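## Task

Pick up the small foam block from the desk and set it on a shelf at the far end of the aisle, on either side. It must rest on the shelf surface itself, not on a carton, and must stay there with nothing from the robot supporting it. The robot must not topple or end up leaning, or the task fails.

## Robot and tools

Robot: a TidyBot++ mobile base (0.54 m long, 0.50 m wide, 0.38 m tall) on four driven casters. It carries one seven-joint arm with a two-finger gripper. The shoulder sits 0.12 m ahead of the base centre and 0.68 m above the floor. Cameras: base_camera (fixed on the base, looking forward and down) and wrist_camera (on the hand, looking where the fingers point). The arm begins folded with the hand pointing down, sticking out up to 0.08 m past the base front. A loose object may occasionally get a small push from outside.

Frames: the base frame has its origin on the floor below the base centre, x forward, y left, z up. hand_pose is reported in it, at the point between the finger pads; its z axis runs out along the fingers and the fingers close along its y axis. Odometry is the base frame as it was when the scene began; heading is positive to the left, range -3.142 to 3.142. base_tilt is in degrees, positive when leaning forward or right.

execute_actions: arguments actions (a list holding one action, or empty to just read state and images) and cameras (list of base_camera, wrist_camera or all; omitted or null gives all, [] gives none). An action may contain base, joints, and speeds. Base and joint motions start together.
- base takes exactly one relative offset from where the base last measured itself: translate_m (metres, forward positive, -2 to 2), strafe_m (metres, left positive, -2 to 2) or rotate_rad (radians, counter-clockwise from above positive, -6.3 to 6.3). A move needing more than 8.667 s at its top speed is refused.
- joints holds absolute targets keyed by name, all in radians except the gripper: joint_1_rad (any angle; whole arm about vertical, positive is clockwise from above, opposite to rotate_rad), joint_2_rad shoulder -2.249 to 2.249, joint_3_rad (any angle), joint_4_rad elbow -2.579 to 2.579, joint_5_rad (any angle), joint_6_rad wrist -2.099 to 2.099, joint_7_rad (any angle; hand spin, at 1.57 with hand down the fingers open left/right), gripper_pos 0 (open, about 85 mm gap) to 1 (closed). Free-turning joints go the short way; for bigger turns send steps below half a revolution. Tolerance for done: about 0.039 for joints 1-4, 0.056 for 5-7, 0.03 for the gripper.
- speeds caps top speed for that action: translate_m and strafe_m 0.05 to 0.5 m/s, rotate_rad 0.1 to 1.57 rad/s (the maximum is the default).
Any unknown key or out-of-range number rejects the whole call. Joints or base left out of an action may still be driving to an earlier target. No action runs beyond 15 s.

Planar arm model (joint_1_rad 0, joint_3_rad 3.14, joint_5_rad 0, roughly the start): segment tilt from vertical, forward positive, is joint_2 for the upper arm (0.42 m), joint_2 - joint_4 for the forearm (0.31 m), joint_2 - joint_4 - joint_6 for the hand (0.31 m to the hand point). Sum length times sin for reach ahead of the shoulder, length times cos for height above it. A downward hand reaches at most about 0.94 m above the floor, and only near the base. Closed fingertips lie about 20 mm beyond the hand point.

Result lines: base_odometry (wheel-counted, slips included, drifts a few cm and degrees over many moves); base_status and joint_status: done, off_target (stopped short, may still push), contact_stop or time_out (target dropped, holding), not_followed / joint command not followed with a cause (a self-collision check held back the arm targets; the gripper still moves; the robot may retry those targets later). A blocked base can show done while short of its goal. on_its_own lists motion you did not command. motor_effort gives percent of maximum with the peak in brackets; readings are noisy. Gripper at 1 reporting done means it closed on nothing; off_target means it stopped on an object. Motor temperatures are listed per arm joint; MOTOR HOT appears from 60 °C, and at 75 °C an OVER-TEMPERATURE FAULT lets the arm sag, with limit_stop_at_motor_heat in joint_status (resend the target). ARM HIT means the arm struck itself or the base. A pictures line names the images in order; calibration lines list cameras whose numbers changed.

Accuracy: friction and a loaded hand leave joints off target. To correct, send each joint its previous command plus (wanted angle minus read angle). While holding something never command a joint to its reading, as it sinks further. Trust camera images over hand_pose.

wait: seconds 0 to 10; nothing new is commanded, returns state and images. zoom_image: camera (base_camera or wrist_camera) and region [x0, y0, x1, y1] in pixels of its latest full image, at most 504 by 504. read_manual: optional section, only licences. finished_scene: scene is the integer number of the current scene; it ends that scene permanently and reports success, then gives the next task. Any reply without a tool call ends everything.

Avoid: dropping or slamming objects, hard pushes, driving while the arm is snagged high up (above about 0.8 m the robot can tip), shoving sideways on a raised hand, and torque faults (joints 1-4 limit 104.5 N m, joints 5-7 limit 51.3 N m), which freeze the arm and gripper for 10 s while the base keeps moving. Release the object and move the hand clear before ending the scene.

Each tool is called after ">>>" by a JSON object that holds its "method" and its "body".

## Session

>>> {"method": "execute_actions", "body": {"actions": []}}

Scene clock: 0.00 s.
Motor temperatures (°C, as the motors report them): [28 29 28 31 39 37 36]
base_odometry: x=+0.000 y=+0.000 heading=+0.000 (m, m, rad; odometry frame)
base_tilt: forward=-0.3 right=-0.2 (deg)
base_status: not commanded
joint_positions: joint_1_rad=+0.029 joint_2_rad=-0.336 joint_3_rad=+3.105 joint_4_rad=-2.556 joint_5_rad=+0.040 joint_6_rad=-0.896 joint_7_rad=+1.601 gripper_pos=+0.000
joint_status: not commanded
motor_effort: joint_1_rad=+1 joint_2_rad=-1 joint_3_rad=+1 joint_4_rad=+12 joint_5_rad=+0 joint_6_rad=+1 joint_7_rad=+0 (%)
hand_pose: x=+0.2383 y=-0.0089 z=+0.5778 quat_wxyz=(+0.022, +0.999, +0.030, +0.012) (m; base frame)
pictures: base_camera, wrist_camera
Images, in order (width x height): base_camera 644x364, wrist_camera 644x476.

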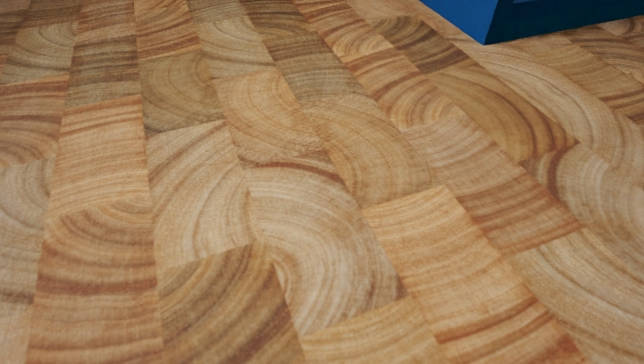

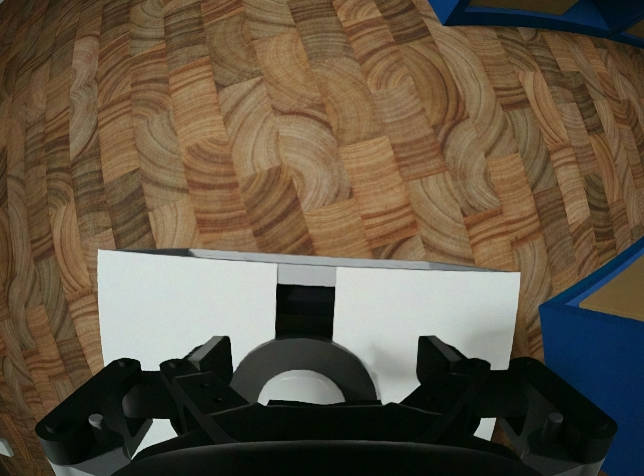

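>>> {"method": "execute_actions", "body": {"actions": [{"joints":{"joint_6_rad":0.4}}], "cameras": ["wrist_camera"]}}

Scene clock: 8.00 s.
Motor temperatures (°C, as the motors report them): [28 29 28 31 39 37 36]
base_odometry: x=+0.000 y=+0.000 heading=+0.000 (m, m, rad; odometry frame)
base_tilt: forward=-0.3 right=-0.2 (deg)
base_status: not commanded
joint_positions: joint_1_rad=+0.029 joint_2_rad=-0.336 joint_3_rad=+3.105 joint_4_rad=-2.556 joint_5_rad=+0.040 joint_6_rad=+0.384 joint_7_rad=+1.601 gripper_pos=+0.000
joint_status: all done
motor_effort: joint_1_rad=+1(0) joint_2_rad=-6(6) joint_3_rad=+1(1) joint_4_rad=+17(17) joint_5_rad=-1(1) joint_6_rad=+9(9) joint_7_rad=+0(0) (%)
hand_pose: x=+0.5306 y=+0.0100 z=+0.8068 quat_wxyz=(+0.017, +0.794, +0.037, +0.607) (m; base frame)
pictures: wrist_camera
camera_calibration (this result's frames):
wrist_camera: T_world_to_cam=[[0.0137964, -0.995922, 0.0891572, -0.0729652], [-0.283169, -0.0894069, -0.954893, 0.972245], [0.958971, -0.0120724, -0.283248, -0.145171], [0, 0, 0, 1]] pos_world=[0.415531, 0.0125052, 0.893776]
Images, in order (width x height): wrist_camera 644x476.

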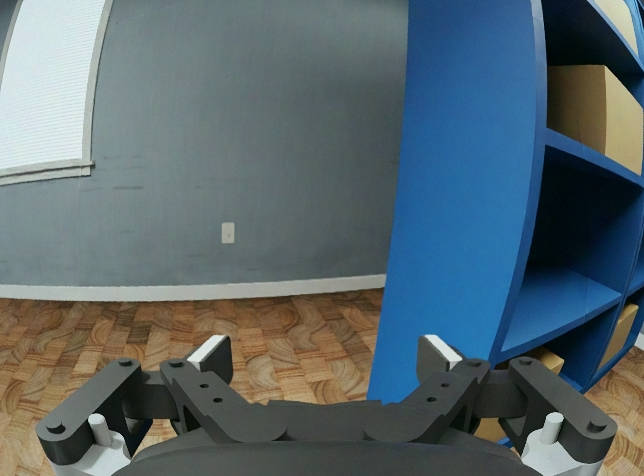

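>>> {"method": "execute_actions", "body": {"actions": [{"joints":{"joint_1_rad":-1.5}}], "cameras": ["wrist_camera"]}}

Scene clock: 22.80 s.
Motor temperatures (°C, as the motors report them): [28 29 28 32 39 37 36]
base_odometry: x=+0.000 y=+0.000 heading=+0.000 (m, m, rad; odometry frame)
base_tilt: forward=-0.3 right=-0.2 (deg)
base_status: not commanded
joint_positions: joint_1_rad=-1.488 joint_2_rad=-0.336 joint_3_rad=+3.105 joint_4_rad=-2.556 joint_5_rad=+0.040 joint_6_rad=+0.384 joint_7_rad=+1.601 gripper_pos=+0.000
joint_status: all done
motor_effort: joint_1_rad=+1(1) joint_2_rad=-5(5) joint_3_rad=+0(1) joint_4_rad=+16(17) joint_5_rad=-1(0) joint_6_rad=+9(9) joint_7_rad=+0(0) (%)
hand_pose: x=+0.1314 y=+0.4115 z=+0.8068 quat_wxyz=(-0.405, +0.551, +0.573, +0.452) (m; base frame)
pictures: wrist_camera
camera_calibration (this result's frames):
wrist_camera: T_world_to_cam=[[0.995199, -0.0403741, 0.089157, -0.189752], [0.0738781, -0.287612, -0.954893, 0.929756], [0.0641955, 0.956896, -0.283248, -0.0386928], [0, 0, 0, 1]] pos_world=[0.122636, 0.296773, 0.893776]
Images, in order (width x height): wrist_camera 644x476.

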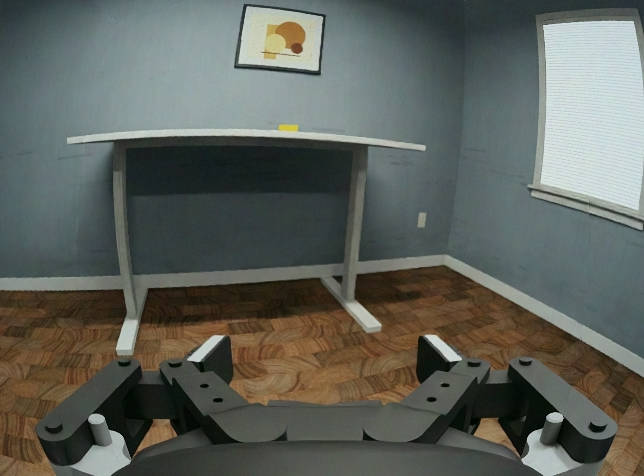

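>>> {"method": "execute_actions", "body": {"actions": [{"base":{"rotate_rad":1.85},"joints":{"joint_1_rad":0,"joint_2_rad":-0.3,"joint_3_rad":3.14,"joint_4_rad":-1.5,"joint_5_rad":0,"joint_6_rad":-0.7,"joint_7_rad":1.57}}]}}

Scene clock: 40.47 s.
Motor temperatures (°C, as the motors report them): [28 29 28 32 39 37 36]
base_odometry: x=+0.000 y=+0.000 heading=+1.849 (m, m, rad; odometry frame)
base_tilt: forward=-0.4 right=-0.2 (deg)
base_status: done
joint_positions: joint_1_rad=-0.011 joint_2_rad=-0.317 joint_3_rad=+3.132 joint_4_rad=-1.520 joint_5_rad=+0.029 joint_6_rad=-0.660 joint_7_rad=+1.601 gripper_pos=+0.000
joint_status: all done
motor_effort: joint_1_rad=+1(1) joint_2_rad=-8(11) joint_3_rad=+0(0) joint_4_rad=+19(20) joint_5_rad=+0(0) joint_6_rad=+9(10) joint_7_rad=+0(1) (%)
hand_pose: x=+0.5792 y=+0.0063 z=+1.1051 quat_wxyz=(+0.018, +0.802, +0.025, +0.596) (m; base frame)
pictures: base_camera, wrist_camera
camera_calibration (this result's frames):
wrist_camera: T_world_to_cam=[[-0.00561083, -0.997117, 0.0756663, -0.0777436], [-0.30919, -0.0702298, -0.948403, 1.27831], [0.950984, -0.0287166, -0.307905, -0.0754103], [0, 0, 0, 1]] pos_world=[0.46652, 0.0100906, 1.19502]
Images, in order (width x height): base_camera 644x364, wrist_camera 644x476.

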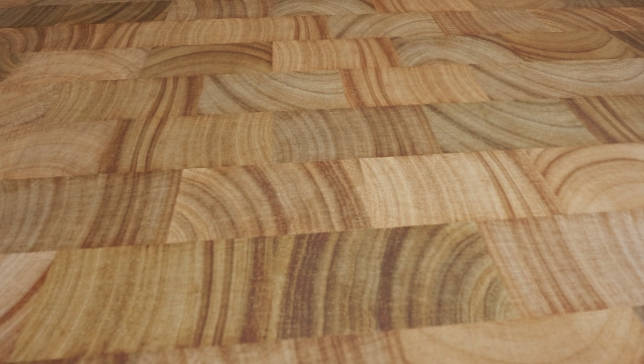

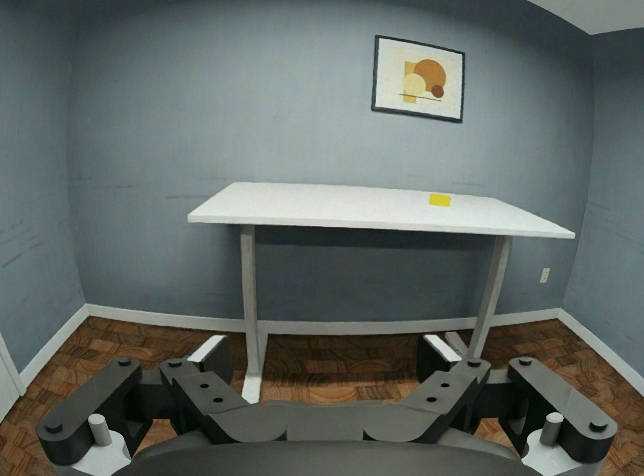

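>>> {"method": "execute_actions", "body": {"actions": [{"base":{"rotate_rad":0.07}}], "cameras": []}}

>>> {"method": "execute_actions", "body": {"actions": [{"base":{"strafe_m":-0.6},"joints":{"joint_2_rad":-0.1,"joint_4_rad":-1.0,"joint_6_rad":-1.3,"joint_5_rad":-0.03,"joint_7_rad":1.54}}], "cameras": []}}

>>> {"method": "execute_actions", "body": {"actions": [{"base":{"translate_m":0.9}}]}}

Scene clock: 66.83 s.
Motor temperatures (°C, as the motors report them): [28 29 28 32 39 37 36]
base_odometry: x=+0.000 y=+0.000 heading=+1.917 (m, m, rad; odometry frame)
base_tilt: forward=-0.3 right=-0.2 (deg)
base_status: done
joint_positions: joint_1_rad=-0.008 joint_2_rad=-0.315 joint_3_rad=+3.135 joint_4_rad=-1.520 joint_5_rad=+0.026 joint_6_rad=-0.660 joint_7_rad=+1.601 gripper_pos=+0.000
joint_status: not commanded
motor_effort: joint_1_rad=+1(2) joint_2_rad=-8(8) joint_3_rad=+0(1) joint_4_rad=+19(19) joint_5_rad=+0(1) joint_6_rad=+9(9) joint_7_rad=+0(0) (%)
hand_pose: x=+0.5798 y=+0.0038 z=+1.1045 quat_wxyz=(+0.018, +0.802, +0.022, +0.596) (m; base frame)
pictures: none
No camera images: the call's "cameras" was empty. Leave "cameras" out to get every camera's image.

Scene clock: 69.40 s.
Motor temperatures (°C, as the motors report them): [28 29 28 32 39 37 36]
base_odometry: x=+0.564 y=+0.205 heading=+1.919 (m, m, rad; odometry frame)
base_tilt: forward=-0.4 right=-0.2 (deg)
base_status: done
joint_positions: joint_1_rad=-0.008 joint_2_rad=-0.114 joint_3_rad=+3.136 joint_4_rad=-1.021 joint_5_rad=-0.002 joint_6_rad=-1.262 joint_7_rad=+1.571 gripper_pos=+0.000
joint_status: all done
motor_effort: joint_1_rad=+0(2) joint_2_rad=-12(13) joint_3_rad=+0(4) joint_4_rad=+16(19) joint_5_rad=-1(0) joint_6_rad=+8(9) joint_7_rad=+0(0) (%)
hand_pose: x=+0.5758 y=+0.0083 z=+1.1186 quat_wxyz=(-0.004, +0.884, +0.006, +0.468) (m; base frame)
pictures: none
No camera images: the call's "cameras" was empty. Leave "cameras" out to get every camera's image.

Scene clock: 72.57 s.
Motor temperatures (°C, as the motors report them): [28 29 28 32 39 37 36]
base_odometry: x=+0.257 y=+1.052 heading=+1.919 (m, m, rad; odometry frame)
base_tilt: forward=-0.4 right=-0.2 (deg)
base_status: done
joint_positions: joint_1_rad=-0.008 joint_2_rad=-0.099 joint_3_rad=+3.136 joint_4_rad=-1.018 joint_5_rad=-0.004 joint_6_rad=-1.263 joint_7_rad=+1.571 gripper_pos=+0.000
joint_status: not commanded
motor_effort: joint_1_rad=+1(2) joint_2_rad=-13(15) joint_3_rad=+0(1) joint_4_rad=+16(17) joint_5_rad=+0(0) joint_6_rad=+8(8) joint_7_rad=+0(0) (%)
hand_pose: x=+0.5822 y=+0.0088 z=+1.1124 quat_wxyz=(-0.005, +0.887, +0.006, +0.461) (m; base frame)
pictures: base_camera, wrist_camera
camera_calibration (this result's frames):
wrist_camera: T_world_to_cam=[[-0.00155254, -0.999773, 0.0212316, -0.0175502], [-0.592978, -0.0161757, -0.805056, 1.2916], [0.805217, -0.0138398, -0.592819, 0.325797], [0, 0, 0, 1]] pos_world=[0.503527, 0.0078553, 1.23332]
Images, in order (width x height): base_camera 644x364, wrist_camera 644x476.

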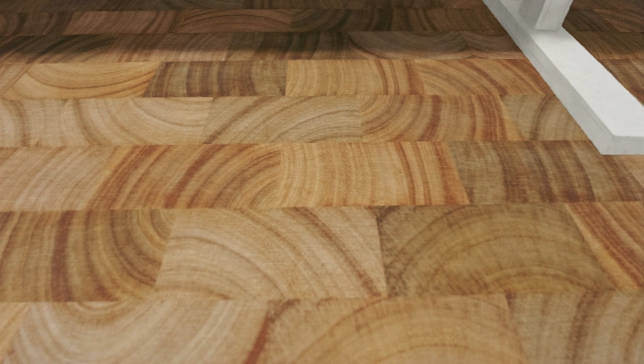

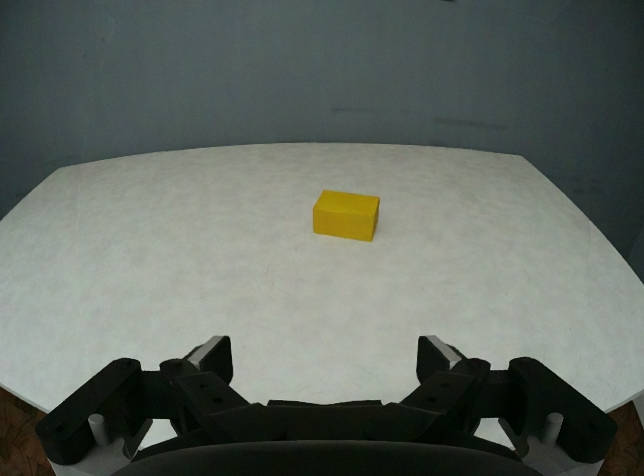

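>>> {"method": "execute_actions", "body": {"actions": [{"base":{"strafe_m":-0.40},"joints":{"joint_1_rad":0,"joint_2_rad":0.5,"joint_4_rad":-0.78,"joint_6_rad":-1.37,"joint_5_rad":-1.05,"joint_7_rad":2.84}}]}}

Scene clock: 189.23 s.
Motor temperatures (°C, as the motors report them): [28 29 28 32 39 37 36]
base_odometry: x=+0.633 y=+1.189 heading=+1.919 (m, m, rad; odometry frame)
base_tilt: forward=-0.4 right=-0.2 (deg)
base_status: done
joint_positions: joint_1_rad=+0.001 joint_2_rad=+0.501 joint_3_rad=+3.138 joint_4_rad=-0.802 joint_5_rad=-1.023 joint_6_rad=-1.329 joint_7_rad=+2.815 gripper_pos=+0.000
joint_status: all done
motor_effort: joint_1_rad=+0(2) joint_2_rad=-33(35) joint_3_rad=-2(3) joint_4_rad=+16(17) joint_5_rad=-7(8) joint_6_rad=+4(8) joint_7_rad=+0(1) (%)
hand_pose: x=+0.7373 y=+0.2596 z=+1.0024 quat_wxyz=(-0.271, +0.682, +0.497, +0.464) (m; base frame)
pictures: base_camera, wrist_camera
camera_calibration (this result's frames):
wrist_camera: T_world_to_cam=[[0.918948, -0.378199, 0.111808, -0.695118], [-0.0762846, -0.448607, -0.890468, 1.11601], [0.386932, 0.809764, -0.441097, 0.0816439], [0, 0, 0, 1]] pos_world=[0.692321, 0.171644, 1.1075]
Images, in order (width x height): base_camera 644x364, wrist_camera 644x476.

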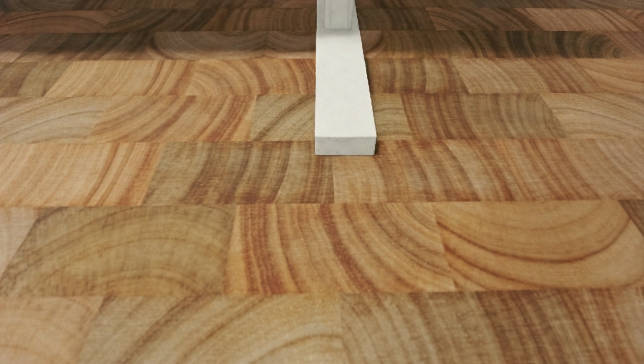

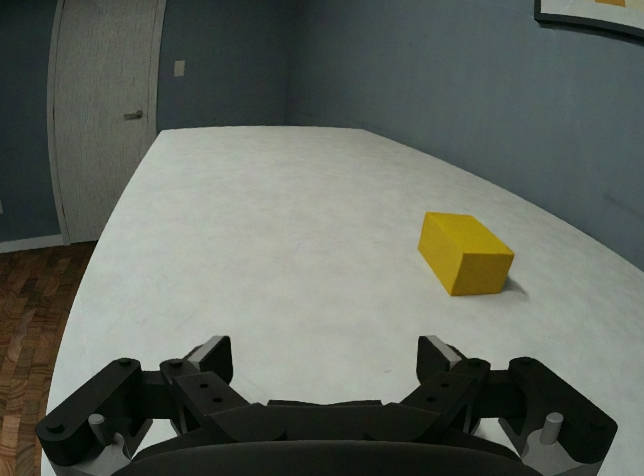

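>>> {"method": "execute_actions", "body": {"actions": [{"base":{"translate_m":0.18},"joints":{"joint_4_rad":-0.87,"joint_6_rad":-1.40},"speeds":{"translate_m":0.2}}], "cameras": ["wrist_camera"]}}

Scene clock: 198.43 s.
Motor temperatures (°C, as the motors report them): [28 29 28 32 39 37 36]
base_odometry: x=+0.572 y=+1.358 heading=+1.919 (m, m, rad; odometry frame)
base_tilt: forward=-0.3 right=-0.2 (deg)
base_status: done
joint_positions: joint_1_rad=+0.001 joint_2_rad=+0.504 joint_3_rad=+3.138 joint_4_rad=-0.855 joint_5_rad=-1.025 joint_6_rad=-1.361 joint_7_rad=+2.815 gripper_pos=+0.000
joint_status: all done
motor_effort: joint_1_rad=+0(3) joint_2_rad=-33(36) joint_3_rad=-3(3) joint_4_rad=+16(17) joint_5_rad=-8(8) joint_6_rad=+3(4) joint_7_rad=+0(0) (%)
hand_pose: x=+0.7256 y=+0.2618 z=+0.9761 quat_wxyz=(-0.293, +0.692, +0.497, +0.434) (m; base frame)
pictures: wrist_camera
camera_calibration (this result's frames):
wrist_camera: T_world_to_cam=[[0.934587, -0.352638, 0.0468348, -0.63518], [-0.127811, -0.455727, -0.880896, 1.12264], [0.331982, 0.817288, -0.470987, 0.139902], [0, 0, 0, 1]] pos_world=[0.690671, 0.173287, 1.08457]
Images, in order (width x height): wrist_camera 644x476.

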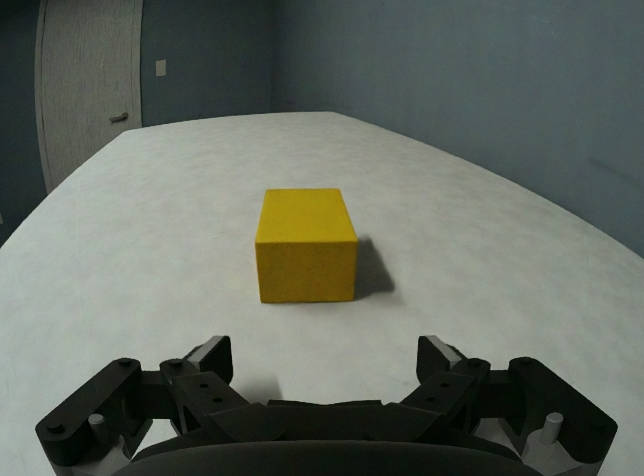

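>>> {"method": "execute_actions", "body": {"actions": [{"base":{"translate_m":0.015}}], "cameras": []}}

>>> {"method": "execute_actions", "body": {"actions": [{"base":{"strafe_m":0.06},"speeds":{"strafe_m":0.1}}], "cameras": ["wrist_camera"]}}

Scene clock: 217.43 s.
Motor temperatures (°C, as the motors report them): [28 30 28 32 39 37 36]
base_odometry: x=+0.567 y=+1.372 heading=+1.919 (m, m, rad; odometry frame)
base_tilt: forward=-0.3 right=-0.2 (deg)
base_status: done
joint_positions: joint_1_rad=+0.001 joint_2_rad=+0.505 joint_3_rad=+3.138 joint_4_rad=-0.855 joint_5_rad=-1.025 joint_6_rad=-1.363 joint_7_rad=+2.815 gripper_pos=+0.000
joint_status: not commanded
motor_effort: joint_1_rad=+1(2) joint_2_rad=-33(36) joint_3_rad=-2(4) joint_4_rad=+16(17) joint_5_rad=-7(7) joint_6_rad=+3(4) joint_7_rad=+0(0) (%)
hand_pose: x=+0.7255 y=+0.2619 z=+0.9753 quat_wxyz=(-0.294, +0.692, +0.497, +0.433) (m; base frame)
pictures: none
No camera images: the call's "cameras" was empty. Leave "cameras" out to get every camera's image.

Scene clock: 218.63 s.
Motor temperatures (°C, as the motors report them): [28 30 28 32 39 37 36]
base_odometry: x=+0.510 y=+1.352 heading=+1.918 (m, m, rad; odometry frame)
base_tilt: forward=-0.3 right=-0.2 (deg)
base_status: done
joint_positions: joint_1_rad=-0.001 joint_2_rad=+0.505 joint_3_rad=+3.138 joint_4_rad=-0.855 joint_5_rad=-1.025 joint_6_rad=-1.363 joint_7_rad=+2.815 gripper_pos=+0.000
joint_status: not commanded
motor_effort: joint_1_rad=+2(4) joint_2_rad=-33(35) joint_3_rad=-2(4) joint_4_rad=+16(16) joint_5_rad=-7(7) joint_6_rad=+3(3) joint_7_rad=+0(0) (%)
hand_pose: x=+0.7247 y=+0.2637 z=+0.9753 quat_wxyz=(-0.295, +0.691, +0.498, +0.433) (m; base frame)
pictures: wrist_camera
camera_calibration (this result's frames):
wrist_camera: T_world_to_cam=[[0.936115, -0.348786, 0.0451297, -0.634149], [-0.127565, -0.456319, -0.880625, 1.12241], [0.327743, 0.81861, -0.47166, 0.14166], [0, 0, 0, 1]] pos_world=[0.690389, 0.175032, 1.08386]
Images, in order (width x height): wrist_camera 644x476.

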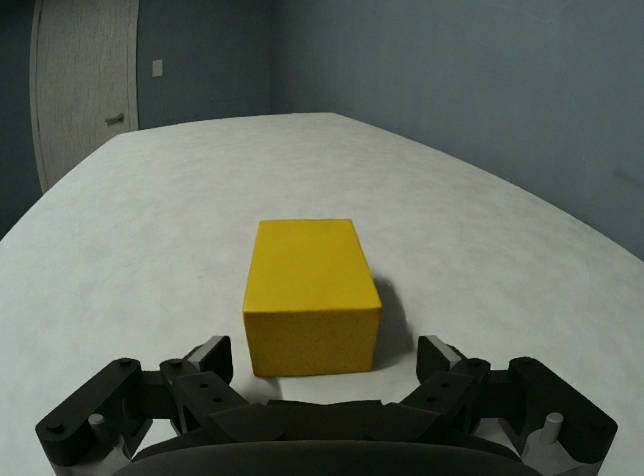

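>>> {"method": "execute_actions", "body": {"actions": [{"base":{"strafe_m":0.05},"speeds":{"strafe_m":0.1}}], "cameras": ["wrist_camera"]}}

Scene clock: 225.93 s.
Motor temperatures (°C, as the motors report them): [28 30 28 32 39 37 36]
base_odometry: x=+0.463 y=+1.335 heading=+1.918 (m, m, rad; odometry frame)
base_tilt: forward=-0.3 right=-0.2 (deg)
base_status: done
joint_positions: joint_1_rad=-0.001 joint_2_rad=+0.505 joint_3_rad=+3.138 joint_4_rad=-0.855 joint_5_rad=-1.025 joint_6_rad=-1.363 joint_7_rad=+2.815 gripper_pos=+0.000
joint_status: not commanded
motor_effort: joint_1_rad=+1(3) joint_2_rad=-33(36) joint_3_rad=-2(4) joint_4_rad=+16(17) joint_5_rad=-7(9) joint_6_rad=+3(4) joint_7_rad=+0(0) (%)
hand_pose: x=+0.7247 y=+0.2636 z=+0.9754 quat_wxyz=(-0.294, +0.691, +0.498, +0.433) (m; base frame)
pictures: wrist_camera
camera_calibration (this result's frames):
wrist_camera: T_world_to_cam=[[0.936086, -0.348845, 0.0452751, -0.634236], [-0.127462, -0.456323, -0.880638, 1.12241], [0.327866, 0.818582, -0.471622, 0.141676], [0, 0, 0, 1]] pos_world=[0.690313, 0.17496, 1.08397]
Images, in order (width x height): wrist_camera 644x476.

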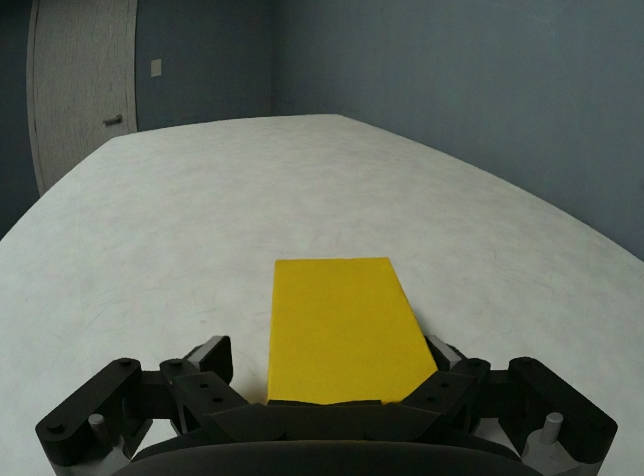

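>>> {"method": "execute_actions", "body": {"actions": [{"base":{"translate_m":0.008},"joints":{"gripper_pos":1}}], "cameras": ["wrist_camera"]}}

>>> {"method": "execute_actions", "body": {"actions": [{"joints":{"joint_4_rad":-0.7}}], "cameras": ["wrist_camera"]}}

Scene clock: 238.73 s.
Motor temperatures (°C, as the motors report them): [28 30 28 32 39 37 36]
base_odometry: x=+0.460 y=+1.343 heading=+1.918 (m, m, rad; odometry frame)
base_tilt: forward=-0.3 right=-0.2 (deg)
base_status: done
joint_positions: joint_1_rad=-0.001 joint_2_rad=+0.501 joint_3_rad=+3.138 joint_4_rad=-0.856 joint_5_rad=-1.027 joint_6_rad=-1.363 joint_7_rad=+2.815 gripper_pos=+0.376
joint_status: gripper_pos off_target (ended at +0.376, target +1.000)
motor_effort: joint_1_rad=+1(1) joint_2_rad=-33(38) joint_3_rad=-2(2) joint_4_rad=+17(17) joint_5_rad=-8(8) joint_6_rad=+3(4) joint_7_rad=+0(0) (%)
hand_pose: x=+0.7233 y=+0.2639 z=+0.9779 quat_wxyz=(-0.295, +0.690, +0.499, +0.434) (m; base frame)
pictures: wrist_camera
camera_calibration (this result's frames):
wrist_camera: T_world_to_cam=[[0.936296, -0.348049, 0.0470243, -0.634989], [-0.124673, -0.454546, -0.881955, 1.12337], [0.328338, 0.819908, -0.468982, 0.139756], [0, 0, 0, 1]] pos_world=[0.688705, 0.175029, 1.08617]
Images, in order (width x height): wrist_camera 644x476.

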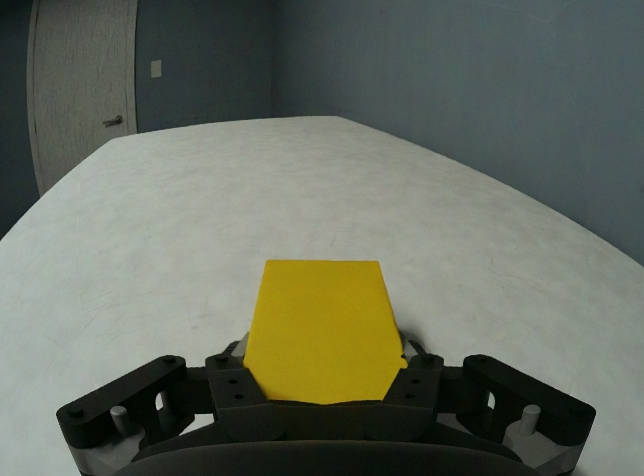

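Scene clock: 239.83 s.
Motor temperatures (°C, as the motors report them): [28 30 28 32 39 37 36]
base_odometry: x=+0.460 y=+1.343 heading=+1.918 (m, m, rad; odometry frame)
base_tilt: forward=-0.3 right=-0.2 (deg)
base_status: not commanded
joint_positions: joint_1_rad=-0.001 joint_2_rad=+0.500 joint_3_rad=+3.138 joint_4_rad=-0.717 joint_5_rad=-1.027 joint_6_rad=-1.363 joint_7_rad=+2.815 gripper_pos=+0.376
joint_status: all done
motor_effort: joint_1_rad=+0(0) joint_2_rad=-33(35) joint_3_rad=-3(3) joint_4_rad=+16(18) joint_5_rad=-8(8) joint_6_rad=+4(4) joint_7_rad=+0(0) (%)
hand_pose: x=+0.7291 y=+0.2639 z=+1.0350 quat_wxyz=(-0.259, +0.658, +0.518, +0.481) (m; base frame)
pictures: wrist_camera
camera_calibration (this result's frames):
wrist_camera: T_world_to_cam=[[0.920558, -0.348312, 0.17678, -0.765919], [-0.000688702, -0.454027, -0.890988, 1.09326], [0.390605, 0.820084, -0.418198, 0.0666712], [0, 0, 0, 1]] pos_world=[0.679784, 0.174916, 1.13736]
Images, in order (width x height): wrist_camera 644x476.

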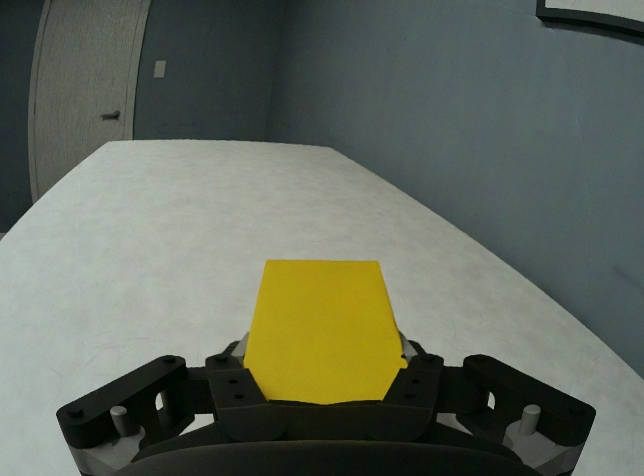

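>>> {"method": "execute_actions", "body": {"actions": [{"base":{"translate_m":-0.6},"joints":{"joint_2_rad":0.0}}], "cameras": []}}

>>> {"method": "execute_actions", "body": {"actions": [{"base":{"strafe_m":0.54},"joints":{"joint_2_rad":-0.33,"joint_4_rad":-2.4,"joint_5_rad":0.03,"joint_6_rad":0.45,"joint_7_rad":1.54}}], "cameras": []}}

>>> {"method": "execute_actions", "body": {"actions": [{"base":{"rotate_rad":3.14}}]}}

Scene clock: 259.03 s.
Motor temperatures (°C, as the motors report them): [28 30 28 32 39 37 36]
base_odometry: x=+0.664 y=+0.778 heading=+1.918 (m, m, rad; odometry frame)
base_tilt: forward=-0.4 right=-0.2 (deg)
base_status: done
joint_positions: joint_1_rad=-0.001 joint_2_rad=-0.009 joint_3_rad=+3.139 joint_4_rad=-0.711 joint_5_rad=-1.028 joint_6_rad=-1.364 joint_7_rad=+2.815 gripper_pos=+0.376
joint_status: all done
motor_effort: joint_1_rad=+1(2) joint_2_rad=-12(37) joint_3_rad=+0(3) joint_4_rad=+12(18) joint_5_rad=-5(8) joint_6_rad=+8(8) joint_7_rad=+0(0) (%)
hand_pose: x=+0.4787 y=+0.2633 z=+1.2898 quat_wxyz=(-0.119, +0.514, +0.567, +0.633) (m; base frame)
pictures: none
No camera images: the call's "cameras" was empty. Leave "cameras" out to get every camera's image.

Scene clock: 261.97 s.
Motor temperatures (°C, as the motors report them): [28 30 28 32 39 37 36]
base_odometry: x=+0.157 y=+0.594 heading=+1.918 (m, m, rad; odometry frame)
base_tilt: forward=-0.3 right=-0.2 (deg)
base_status: done
joint_positions: joint_1_rad=-0.001 joint_2_rad=-0.313 joint_3_rad=+3.138 joint_4_rad=-2.384 joint_5_rad=+0.003 joint_6_rad=+0.408 joint_7_rad=+1.569 gripper_pos=+0.376
joint_status: all done
motor_effort: joint_1_rad=+0(2) joint_2_rad=-8(16) joint_3_rad=+1(2) joint_4_rad=+18(21) joint_5_rad=+0(6) joint_6_rad=+10(10) joint_7_rad=+0(1) (%)
hand_pose: x=+0.5752 y=+0.0040 z=+0.9029 quat_wxyz=(-0.001, +0.739, +0.003, +0.674) (m; base frame)
pictures: none
No camera images: the call's "cameras" was empty. Leave "cameras" out to get every camera's image.

Scene clock: 265.30 s.
Motor temperatures (°C, as the motors report them): [28 30 28 32 39 37 36]
base_odometry: x=+0.157 y=+0.594 heading=-1.226 (m, m, rad; odometry frame)
base_tilt: forward=-0.4 right=-0.2 (deg)
base_status: done
joint_positions: joint_1_rad=-0.001 joint_2_rad=-0.315 joint_3_rad=+3.138 joint_4_rad=-2.384 joint_5_rad=+0.004 joint_6_rad=+0.408 joint_7_rad=+1.569 gripper_pos=+0.376
joint_status: not commanded
motor_effort: joint_1_rad=+1(2) joint_2_rad=-8(10) joint_3_rad=+0(2) joint_4_rad=+18(19) joint_5_rad=-1(2) joint_6_rad=+9(10) joint_7_rad=+0(0) (%)
hand_pose: x=+0.5749 y=+0.0038 z=+0.9035 quat_wxyz=(-0.001, +0.738, +0.003, +0.674) (m; base frame)
pictures: base_camera, wrist_camera
camera_calibration (this result's frames):
wrist_camera: T_world_to_cam=[[-0.0211861, -0.999669, 0.0146277, -0.000903142], [-0.113295, -0.0121362, -0.993487, 1.01357], [0.993335, -0.0227054, -0.113001, -0.333857], [0, 0, 0, 1]] pos_world=[0.446446, 0.00381765, 0.969255]
Images, in order (width x height): base_camera 644x364, wrist_camera 644x476.

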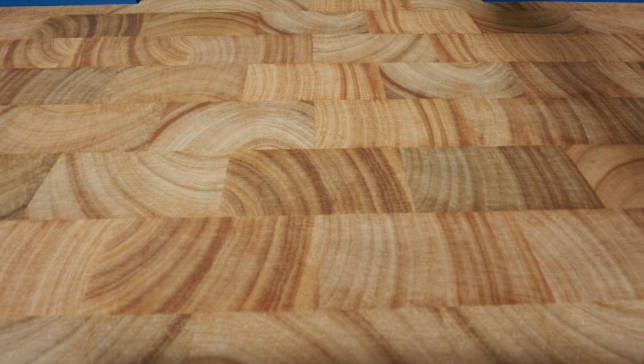

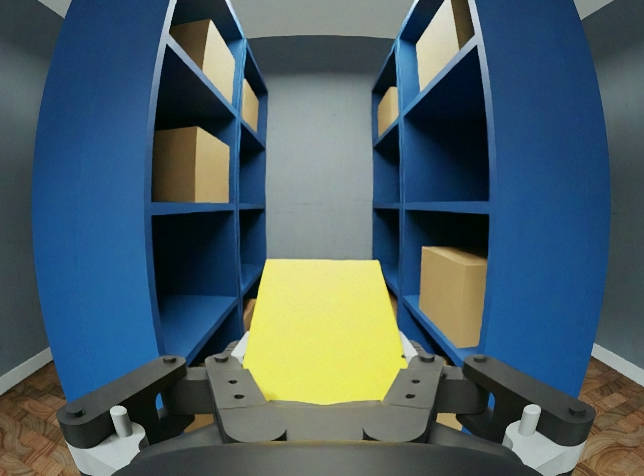

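>>> {"method": "execute_actions", "body": {"actions": [{"base":{"translate_m":1.1}}]}}

Scene clock: 274.37 s.
Motor temperatures (°C, as the motors report them): [28 30 28 32 39 37 36]
base_odometry: x=+0.531 y=-0.440 heading=-1.225 (m, m, rad; odometry frame)
base_tilt: forward=-0.3 right=-0.2 (deg)
base_status: done
joint_positions: joint_1_rad=-0.001 joint_2_rad=-0.322 joint_3_rad=+3.138 joint_4_rad=-2.385 joint_5_rad=+0.004 joint_6_rad=+0.410 joint_7_rad=+1.569 gripper_pos=+0.376
joint_status: not commanded
motor_effort: joint_1_rad=+1(0) joint_2_rad=-8(10) joint_3_rad=+1(2) joint_4_rad=+18(19) joint_5_rad=+0(1) joint_6_rad=+10(10) joint_7_rad=+0(0) (%)
hand_pose: x=+0.5730 y=+0.0038 z=+0.9067 quat_wxyz=(-0.001, +0.736, +0.003, +0.677) (m; base frame)
pictures: base_camera, wrist_camera
camera_calibration (this result's frames):
wrist_camera: T_world_to_cam=[[-0.0212901, -0.999669, 0.0144618, -0.000778124], [-0.105517, -0.0121375, -0.994343, 1.01281], [0.99419, -0.0226957, -0.105223, -0.339188], [0, 0, 0, 1]] pos_world=[0.444069, 0.00381711, 0.971406]
Images, in order (width x height): base_camera 644x364, wrist_camera 644x476.

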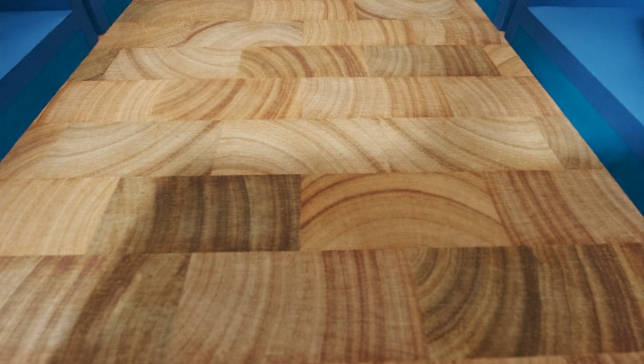

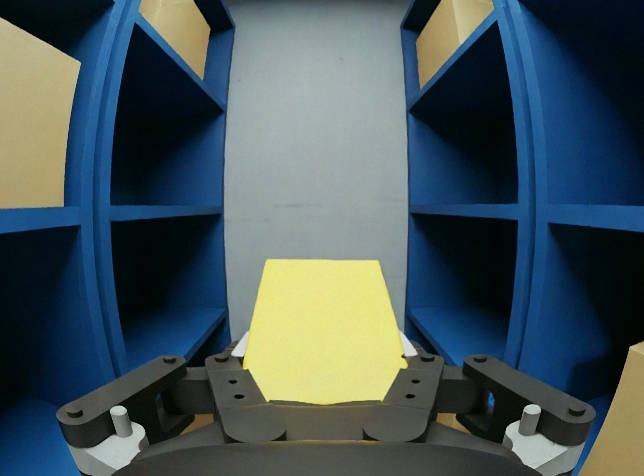

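>>> {"method": "execute_actions", "body": {"actions": [{"base":{"translate_m":1.0},"joints":{"joint_2_rad":0.06,"joint_4_rad":-1.215,"joint_6_rad":-0.80}}]}}

>>> {"method": "execute_actions", "body": {"actions": [{"joints":{"joint_1_rad":-0.55}}], "cameras": ["wrist_camera"]}}

Scene clock: 289.53 s.
Motor temperatures (°C, as the motors report them): [28 30 28 32 39 37 36]
base_odometry: x=+0.872 y=-1.381 heading=-1.223 (m, m, rad; odometry frame)
base_tilt: forward=-0.3 right=-0.2 (deg)
base_status: done
joint_positions: joint_1_rad=-0.001 joint_2_rad=+0.061 joint_3_rad=+3.138 joint_4_rad=-1.236 joint_5_rad=+0.004 joint_6_rad=-0.764 joint_7_rad=+1.569 gripper_pos=+0.376
joint_status: all done
motor_effort: joint_1_rad=+1(1) joint_2_rad=-22(24) joint_3_rad=+0(2) joint_4_rad=+19(20) joint_5_rad=+0(1) joint_6_rad=+9(10) joint_7_rad=+0(0) (%)
hand_pose: x=+0.7221 y=+0.0029 z=+1.0402 quat_wxyz=(+0.000, +0.858, +0.001, +0.514) (m; base frame)
pictures: base_camera, wrist_camera
camera_calibration (this result's frames):
wrist_camera: T_world_to_cam=[[-0.0176538, -0.999572, 0.0233444, -0.012305], [-0.491198, -0.0116657, -0.87097, 1.31141], [0.870869, -0.0268426, -0.490782, 0.0167564], [0, 0, 0, 1]] pos_world=[0.629351, 0.00344855, 1.15071]
Images, in order (width x height): base_camera 644x364, wrist_camera 644x476.

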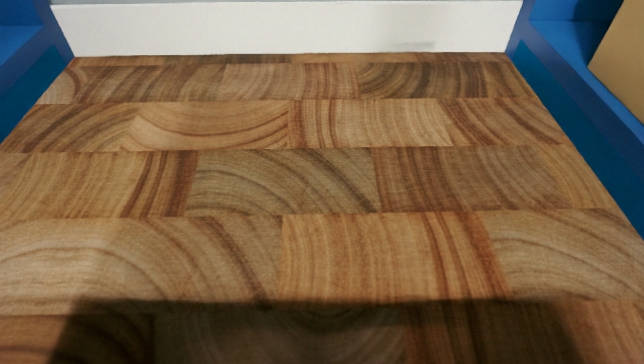

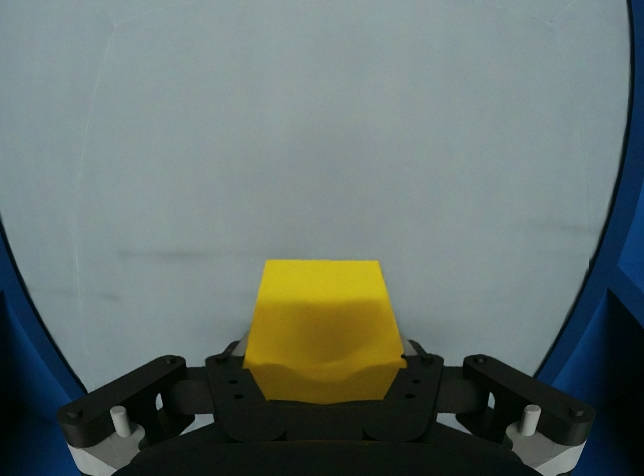

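Scene clock: 291.30 s.
Motor temperatures (°C, as the motors report them): [28 30 28 32 39 37 36]
base_odometry: x=+0.872 y=-1.381 heading=-1.223 (m, m, rad; odometry frame)
base_tilt: forward=-0.3 right=-0.2 (deg)
base_status: not commanded
joint_positions: joint_1_rad=-0.541 joint_2_rad=+0.061 joint_3_rad=+3.137 joint_4_rad=-1.236 joint_5_rad=+0.004 joint_6_rad=-0.764 joint_7_rad=+1.569 gripper_pos=+0.376
joint_status: all done
motor_effort: joint_1_rad=+1(2) joint_2_rad=-22(22) joint_3_rad=-1(1) joint_4_rad=+19(19) joint_5_rad=-1(0) joint_6_rad=+9(9) joint_7_rad=+0(0) (%)
hand_pose: x=+0.6345 y=+0.3129 z=+1.0402 quat_wxyz=(-0.137, +0.826, +0.230, +0.496) (m; base frame)
pictures: wrist_camera
camera_calibration (this result's frames):
wrist_camera: T_world_to_cam=[[0.499411, -0.866051, 0.0233108, -0.0738184], [-0.415129, -0.262829, -0.87097, 1.30235], [0.760432, 0.425295, -0.490783, 0.0299066], [0, 0, 0, 1]] pos_world=[0.554768, 0.265646, 1.15071]
Images, in order (width x height): wrist_camera 644x476.

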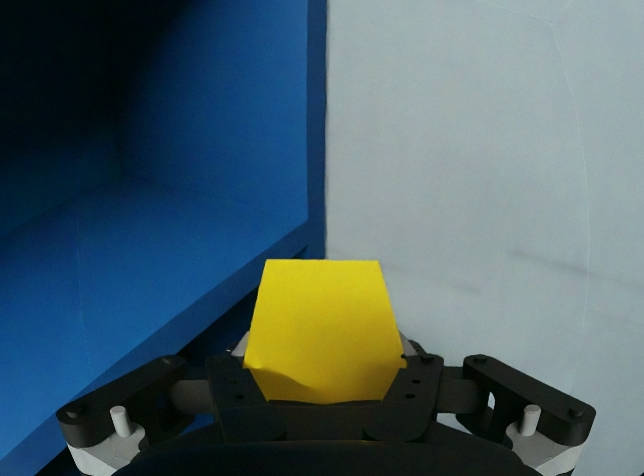

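>>> {"method": "execute_actions", "body": {"actions": [{"joints":{"joint_1_rad":-1.25}}], "cameras": ["wrist_camera"]}}

>>> {"method": "execute_actions", "body": {"actions": [{"joints":{"joint_2_rad":0.125,"joint_6_rad":-0.70}}], "cameras": ["wrist_camera"]}}

Scene clock: 300.07 s.
Motor temperatures (°C, as the motors report them): [28 30 28 32 39 37 36]
base_odometry: x=+0.872 y=-1.381 heading=-1.223 (m, m, rad; odometry frame)
base_tilt: forward=-0.3 right=-0.2 (deg)
base_status: not commanded
joint_positions: joint_1_rad=-1.241 joint_2_rad=+0.061 joint_3_rad=+3.137 joint_4_rad=-1.236 joint_5_rad=+0.004 joint_6_rad=-0.764 joint_7_rad=+1.569 gripper_pos=+0.376
joint_status: all done
motor_effort: joint_1_rad=+0(2) joint_2_rad=-22(22) joint_3_rad=+1(2) joint_4_rad=+20(19) joint_5_rad=+0(0) joint_6_rad=+8(9) joint_7_rad=+0(0) (%)
hand_pose: x=+0.3114 y=+0.5716 z=+1.0402 quat_wxyz=(-0.299, +0.697, +0.500, +0.419) (m; base frame)
pictures: wrist_camera
camera_calibration (this result's frames):
wrist_camera: T_world_to_cam=[[0.940122, -0.340043, 0.0232816, -0.126243], [-0.147904, -0.468546, -0.87097, 1.27055], [0.307076, 0.815375, -0.490784, 0.0838616], [0, 0, 0, 1]] pos_world=[0.280851, 0.484004, 1.15071]
Images, in order (width x height): wrist_camera 644x476.

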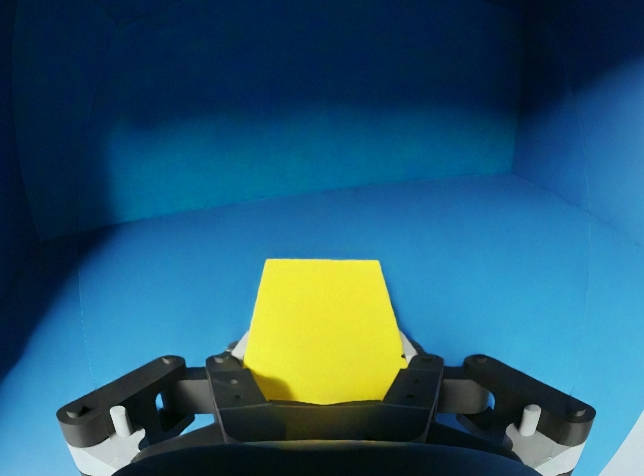

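Scene clock: 300.93 s.
Motor temperatures (°C, as the motors report them): [28 30 28 32 39 37 36]
base_odometry: x=+0.872 y=-1.381 heading=-1.223 (m, m, rad; odometry frame)
base_tilt: forward=-0.3 right=-0.2 (deg)
base_status: not commanded
joint_positions: joint_1_rad=-1.241 joint_2_rad=+0.115 joint_3_rad=+3.137 joint_4_rad=-1.232 joint_5_rad=+0.004 joint_6_rad=-0.733 joint_7_rad=+1.569 gripper_pos=+0.376
joint_status: all done
motor_effort: joint_1_rad=+0(1) joint_2_rad=-23(25) joint_3_rad=+0(0) joint_4_rad=+19(19) joint_5_rad=+0(1) joint_6_rad=+9(8) joint_7_rad=+0(0) (%)
hand_pose: x=+0.3190 y=+0.5939 z=+1.0178 quat_wxyz=(-0.294, +0.701, +0.503, +0.412) (m; base frame)
pictures: wrist_camera
camera_calibration (this result's frames):
wrist_camera: T_world_to_cam=[[0.940292, -0.339552, 0.0235521, -0.125915], [-0.15319, -0.483975, -0.861569, 1.26389], [0.303946, 0.806519, -0.507094, 0.0752216], [0, 0, 0, 1]] pos_world=[0.289149, 0.508269, 1.13004]
Images, in order (width x height): wrist_camera 644x476.

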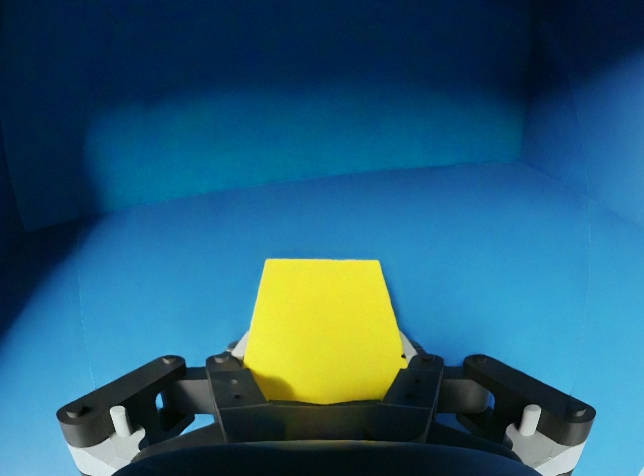

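>>> {"method": "execute_actions", "body": {"actions": [{"joints":{"joint_2_rad":0.185,"joint_6_rad":-0.63}}], "cameras": ["wrist_camera"]}}

Scene clock: 305.10 s.
Motor temperatures (°C, as the motors report them): [28 30 28 32 39 37 36]
base_odometry: x=+0.872 y=-1.381 heading=-1.223 (m, m, rad; odometry frame)
base_tilt: forward=-0.3 right=-0.2 (deg)
base_status: not commanded
joint_positions: joint_1_rad=-1.241 joint_2_rad=+0.158 joint_3_rad=+3.137 joint_4_rad=-1.224 joint_5_rad=+0.004 joint_6_rad=-0.658 joint_7_rad=+1.569 gripper_pos=+0.376
joint_status: all done
motor_effort: joint_1_rad=+0(1) joint_2_rad=-22(23) joint_3_rad=+0(1) joint_4_rad=+17(19) joint_5_rad=-1(1) joint_6_rad=+7(9) joint_7_rad=+0(0) (%)
hand_pose: x=+0.3273 y=+0.6186 z=+1.0151 quat_wxyz=(-0.304, +0.692, +0.497, +0.426) (m; base frame)
pictures: wrist_camera
camera_calibration (this result's frames):
wrist_camera: T_world_to_cam=[[0.940083, -0.340198, 0.0225635, -0.123844], [-0.142232, -0.451458, -0.880883, 1.27079], [0.309861, 0.824894, -0.472795, 0.00327286], [0, 0, 0, 1]] pos_world=[0.296156, 0.528878, 1.12376]
Images, in order (width x height): wrist_camera 644x476.

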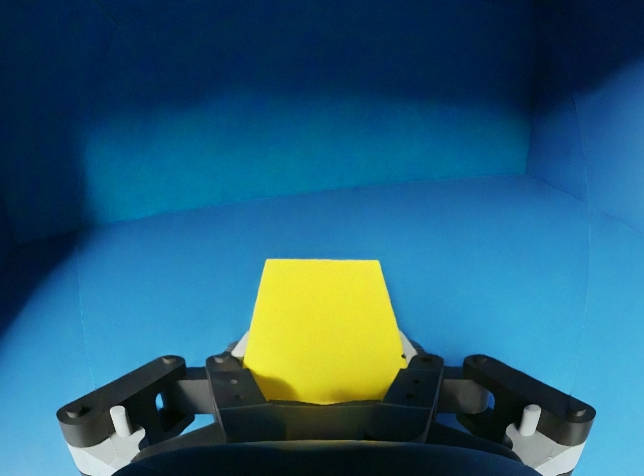

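In contact. Release and retract.

>>> {"method": "execute_actions", "body": {"actions": [{"joints":{"gripper_pos":0,"joint_2_rad":0.16}}], "cameras": []}}

>>> {"method": "execute_actions", "body": {"actions": [{"joints":{"joint_2_rad":-0.05,"joint_6_rad":-0.75}}], "cameras": ["wrist_camera"]}}

Scene clock: 312.50 s.
Motor temperatures (°C, as the motors report them): [28 30 28 32 39 37 36]
base_odometry: x=+0.872 y=-1.381 heading=-1.223 (m, m, rad; odometry frame)
base_tilt: forward=-0.3 right=-0.2 (deg)
base_status: not commanded
joint_positions: joint_1_rad=-1.241 joint_2_rad=+0.158 joint_3_rad=+3.137 joint_4_rad=-1.224 joint_5_rad=+0.004 joint_6_rad=-0.658 joint_7_rad=+1.569 gripper_pos=+0.000
joint_status: all done
motor_effort: joint_1_rad=+1(0) joint_2_rad=-25(26) joint_3_rad=-1(0) joint_4_rad=+19(20) joint_5_rad=+0(1) joint_6_rad=+8(9) joint_7_rad=+0(0) (%)
hand_pose: x=+0.3273 y=+0.6185 z=+1.0153 quat_wxyz=(-0.304, +0.692, +0.497, +0.426) (m; base frame)
pictures: none
No camera images: the call's "cameras" was empty. Leave "cameras" out to get every camera's image.

Scene clock: 314.00 s.
Motor temperatures (°C, as the motors report them): [28 30 28 32 39 37 36]
base_odometry: x=+0.872 y=-1.381 heading=-1.223 (m, m, rad; odometry frame)
base_tilt: forward=-0.3 right=-0.2 (deg)
base_status: not commanded
joint_positions: joint_1_rad=-1.241 joint_2_rad=-0.056 joint_3_rad=+3.137 joint_4_rad=-1.224 joint_5_rad=+0.004 joint_6_rad=-0.710 joint_7_rad=+1.569 gripper_pos=+0.000
joint_status: all done
motor_effort: joint_1_rad=+1(0) joint_2_rad=-17(28) joint_3_rad=+0(0) joint_4_rad=+18(20) joint_5_rad=+0(0) joint_6_rad=+9(9) joint_7_rad=+0(0) (%)
hand_pose: x=+0.2981 y=+0.5331 z=+1.1311 quat_wxyz=(-0.343, +0.656, +0.470, +0.481) (m; base frame)
pictures: wrist_camera
camera_calibration (this result's frames):
wrist_camera: T_world_to_cam=[[0.938902, -0.343623, 0.0196485, -0.12261], [-0.0938438, -0.310503, -0.945929, 1.31417], [0.331144, 0.88629, -0.323779, -0.0699955], [0, 0, 0, 1]] pos_world=[0.261624, 0.427959, 1.22286]
Images, in order (width x height): wrist_camera 644x476.

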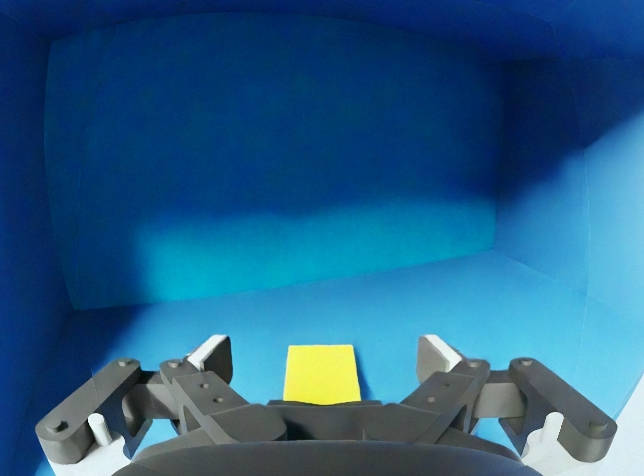

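>>> {"method": "finished_scene", "body": {"scene": 1}}

The scene is finished: the task was done.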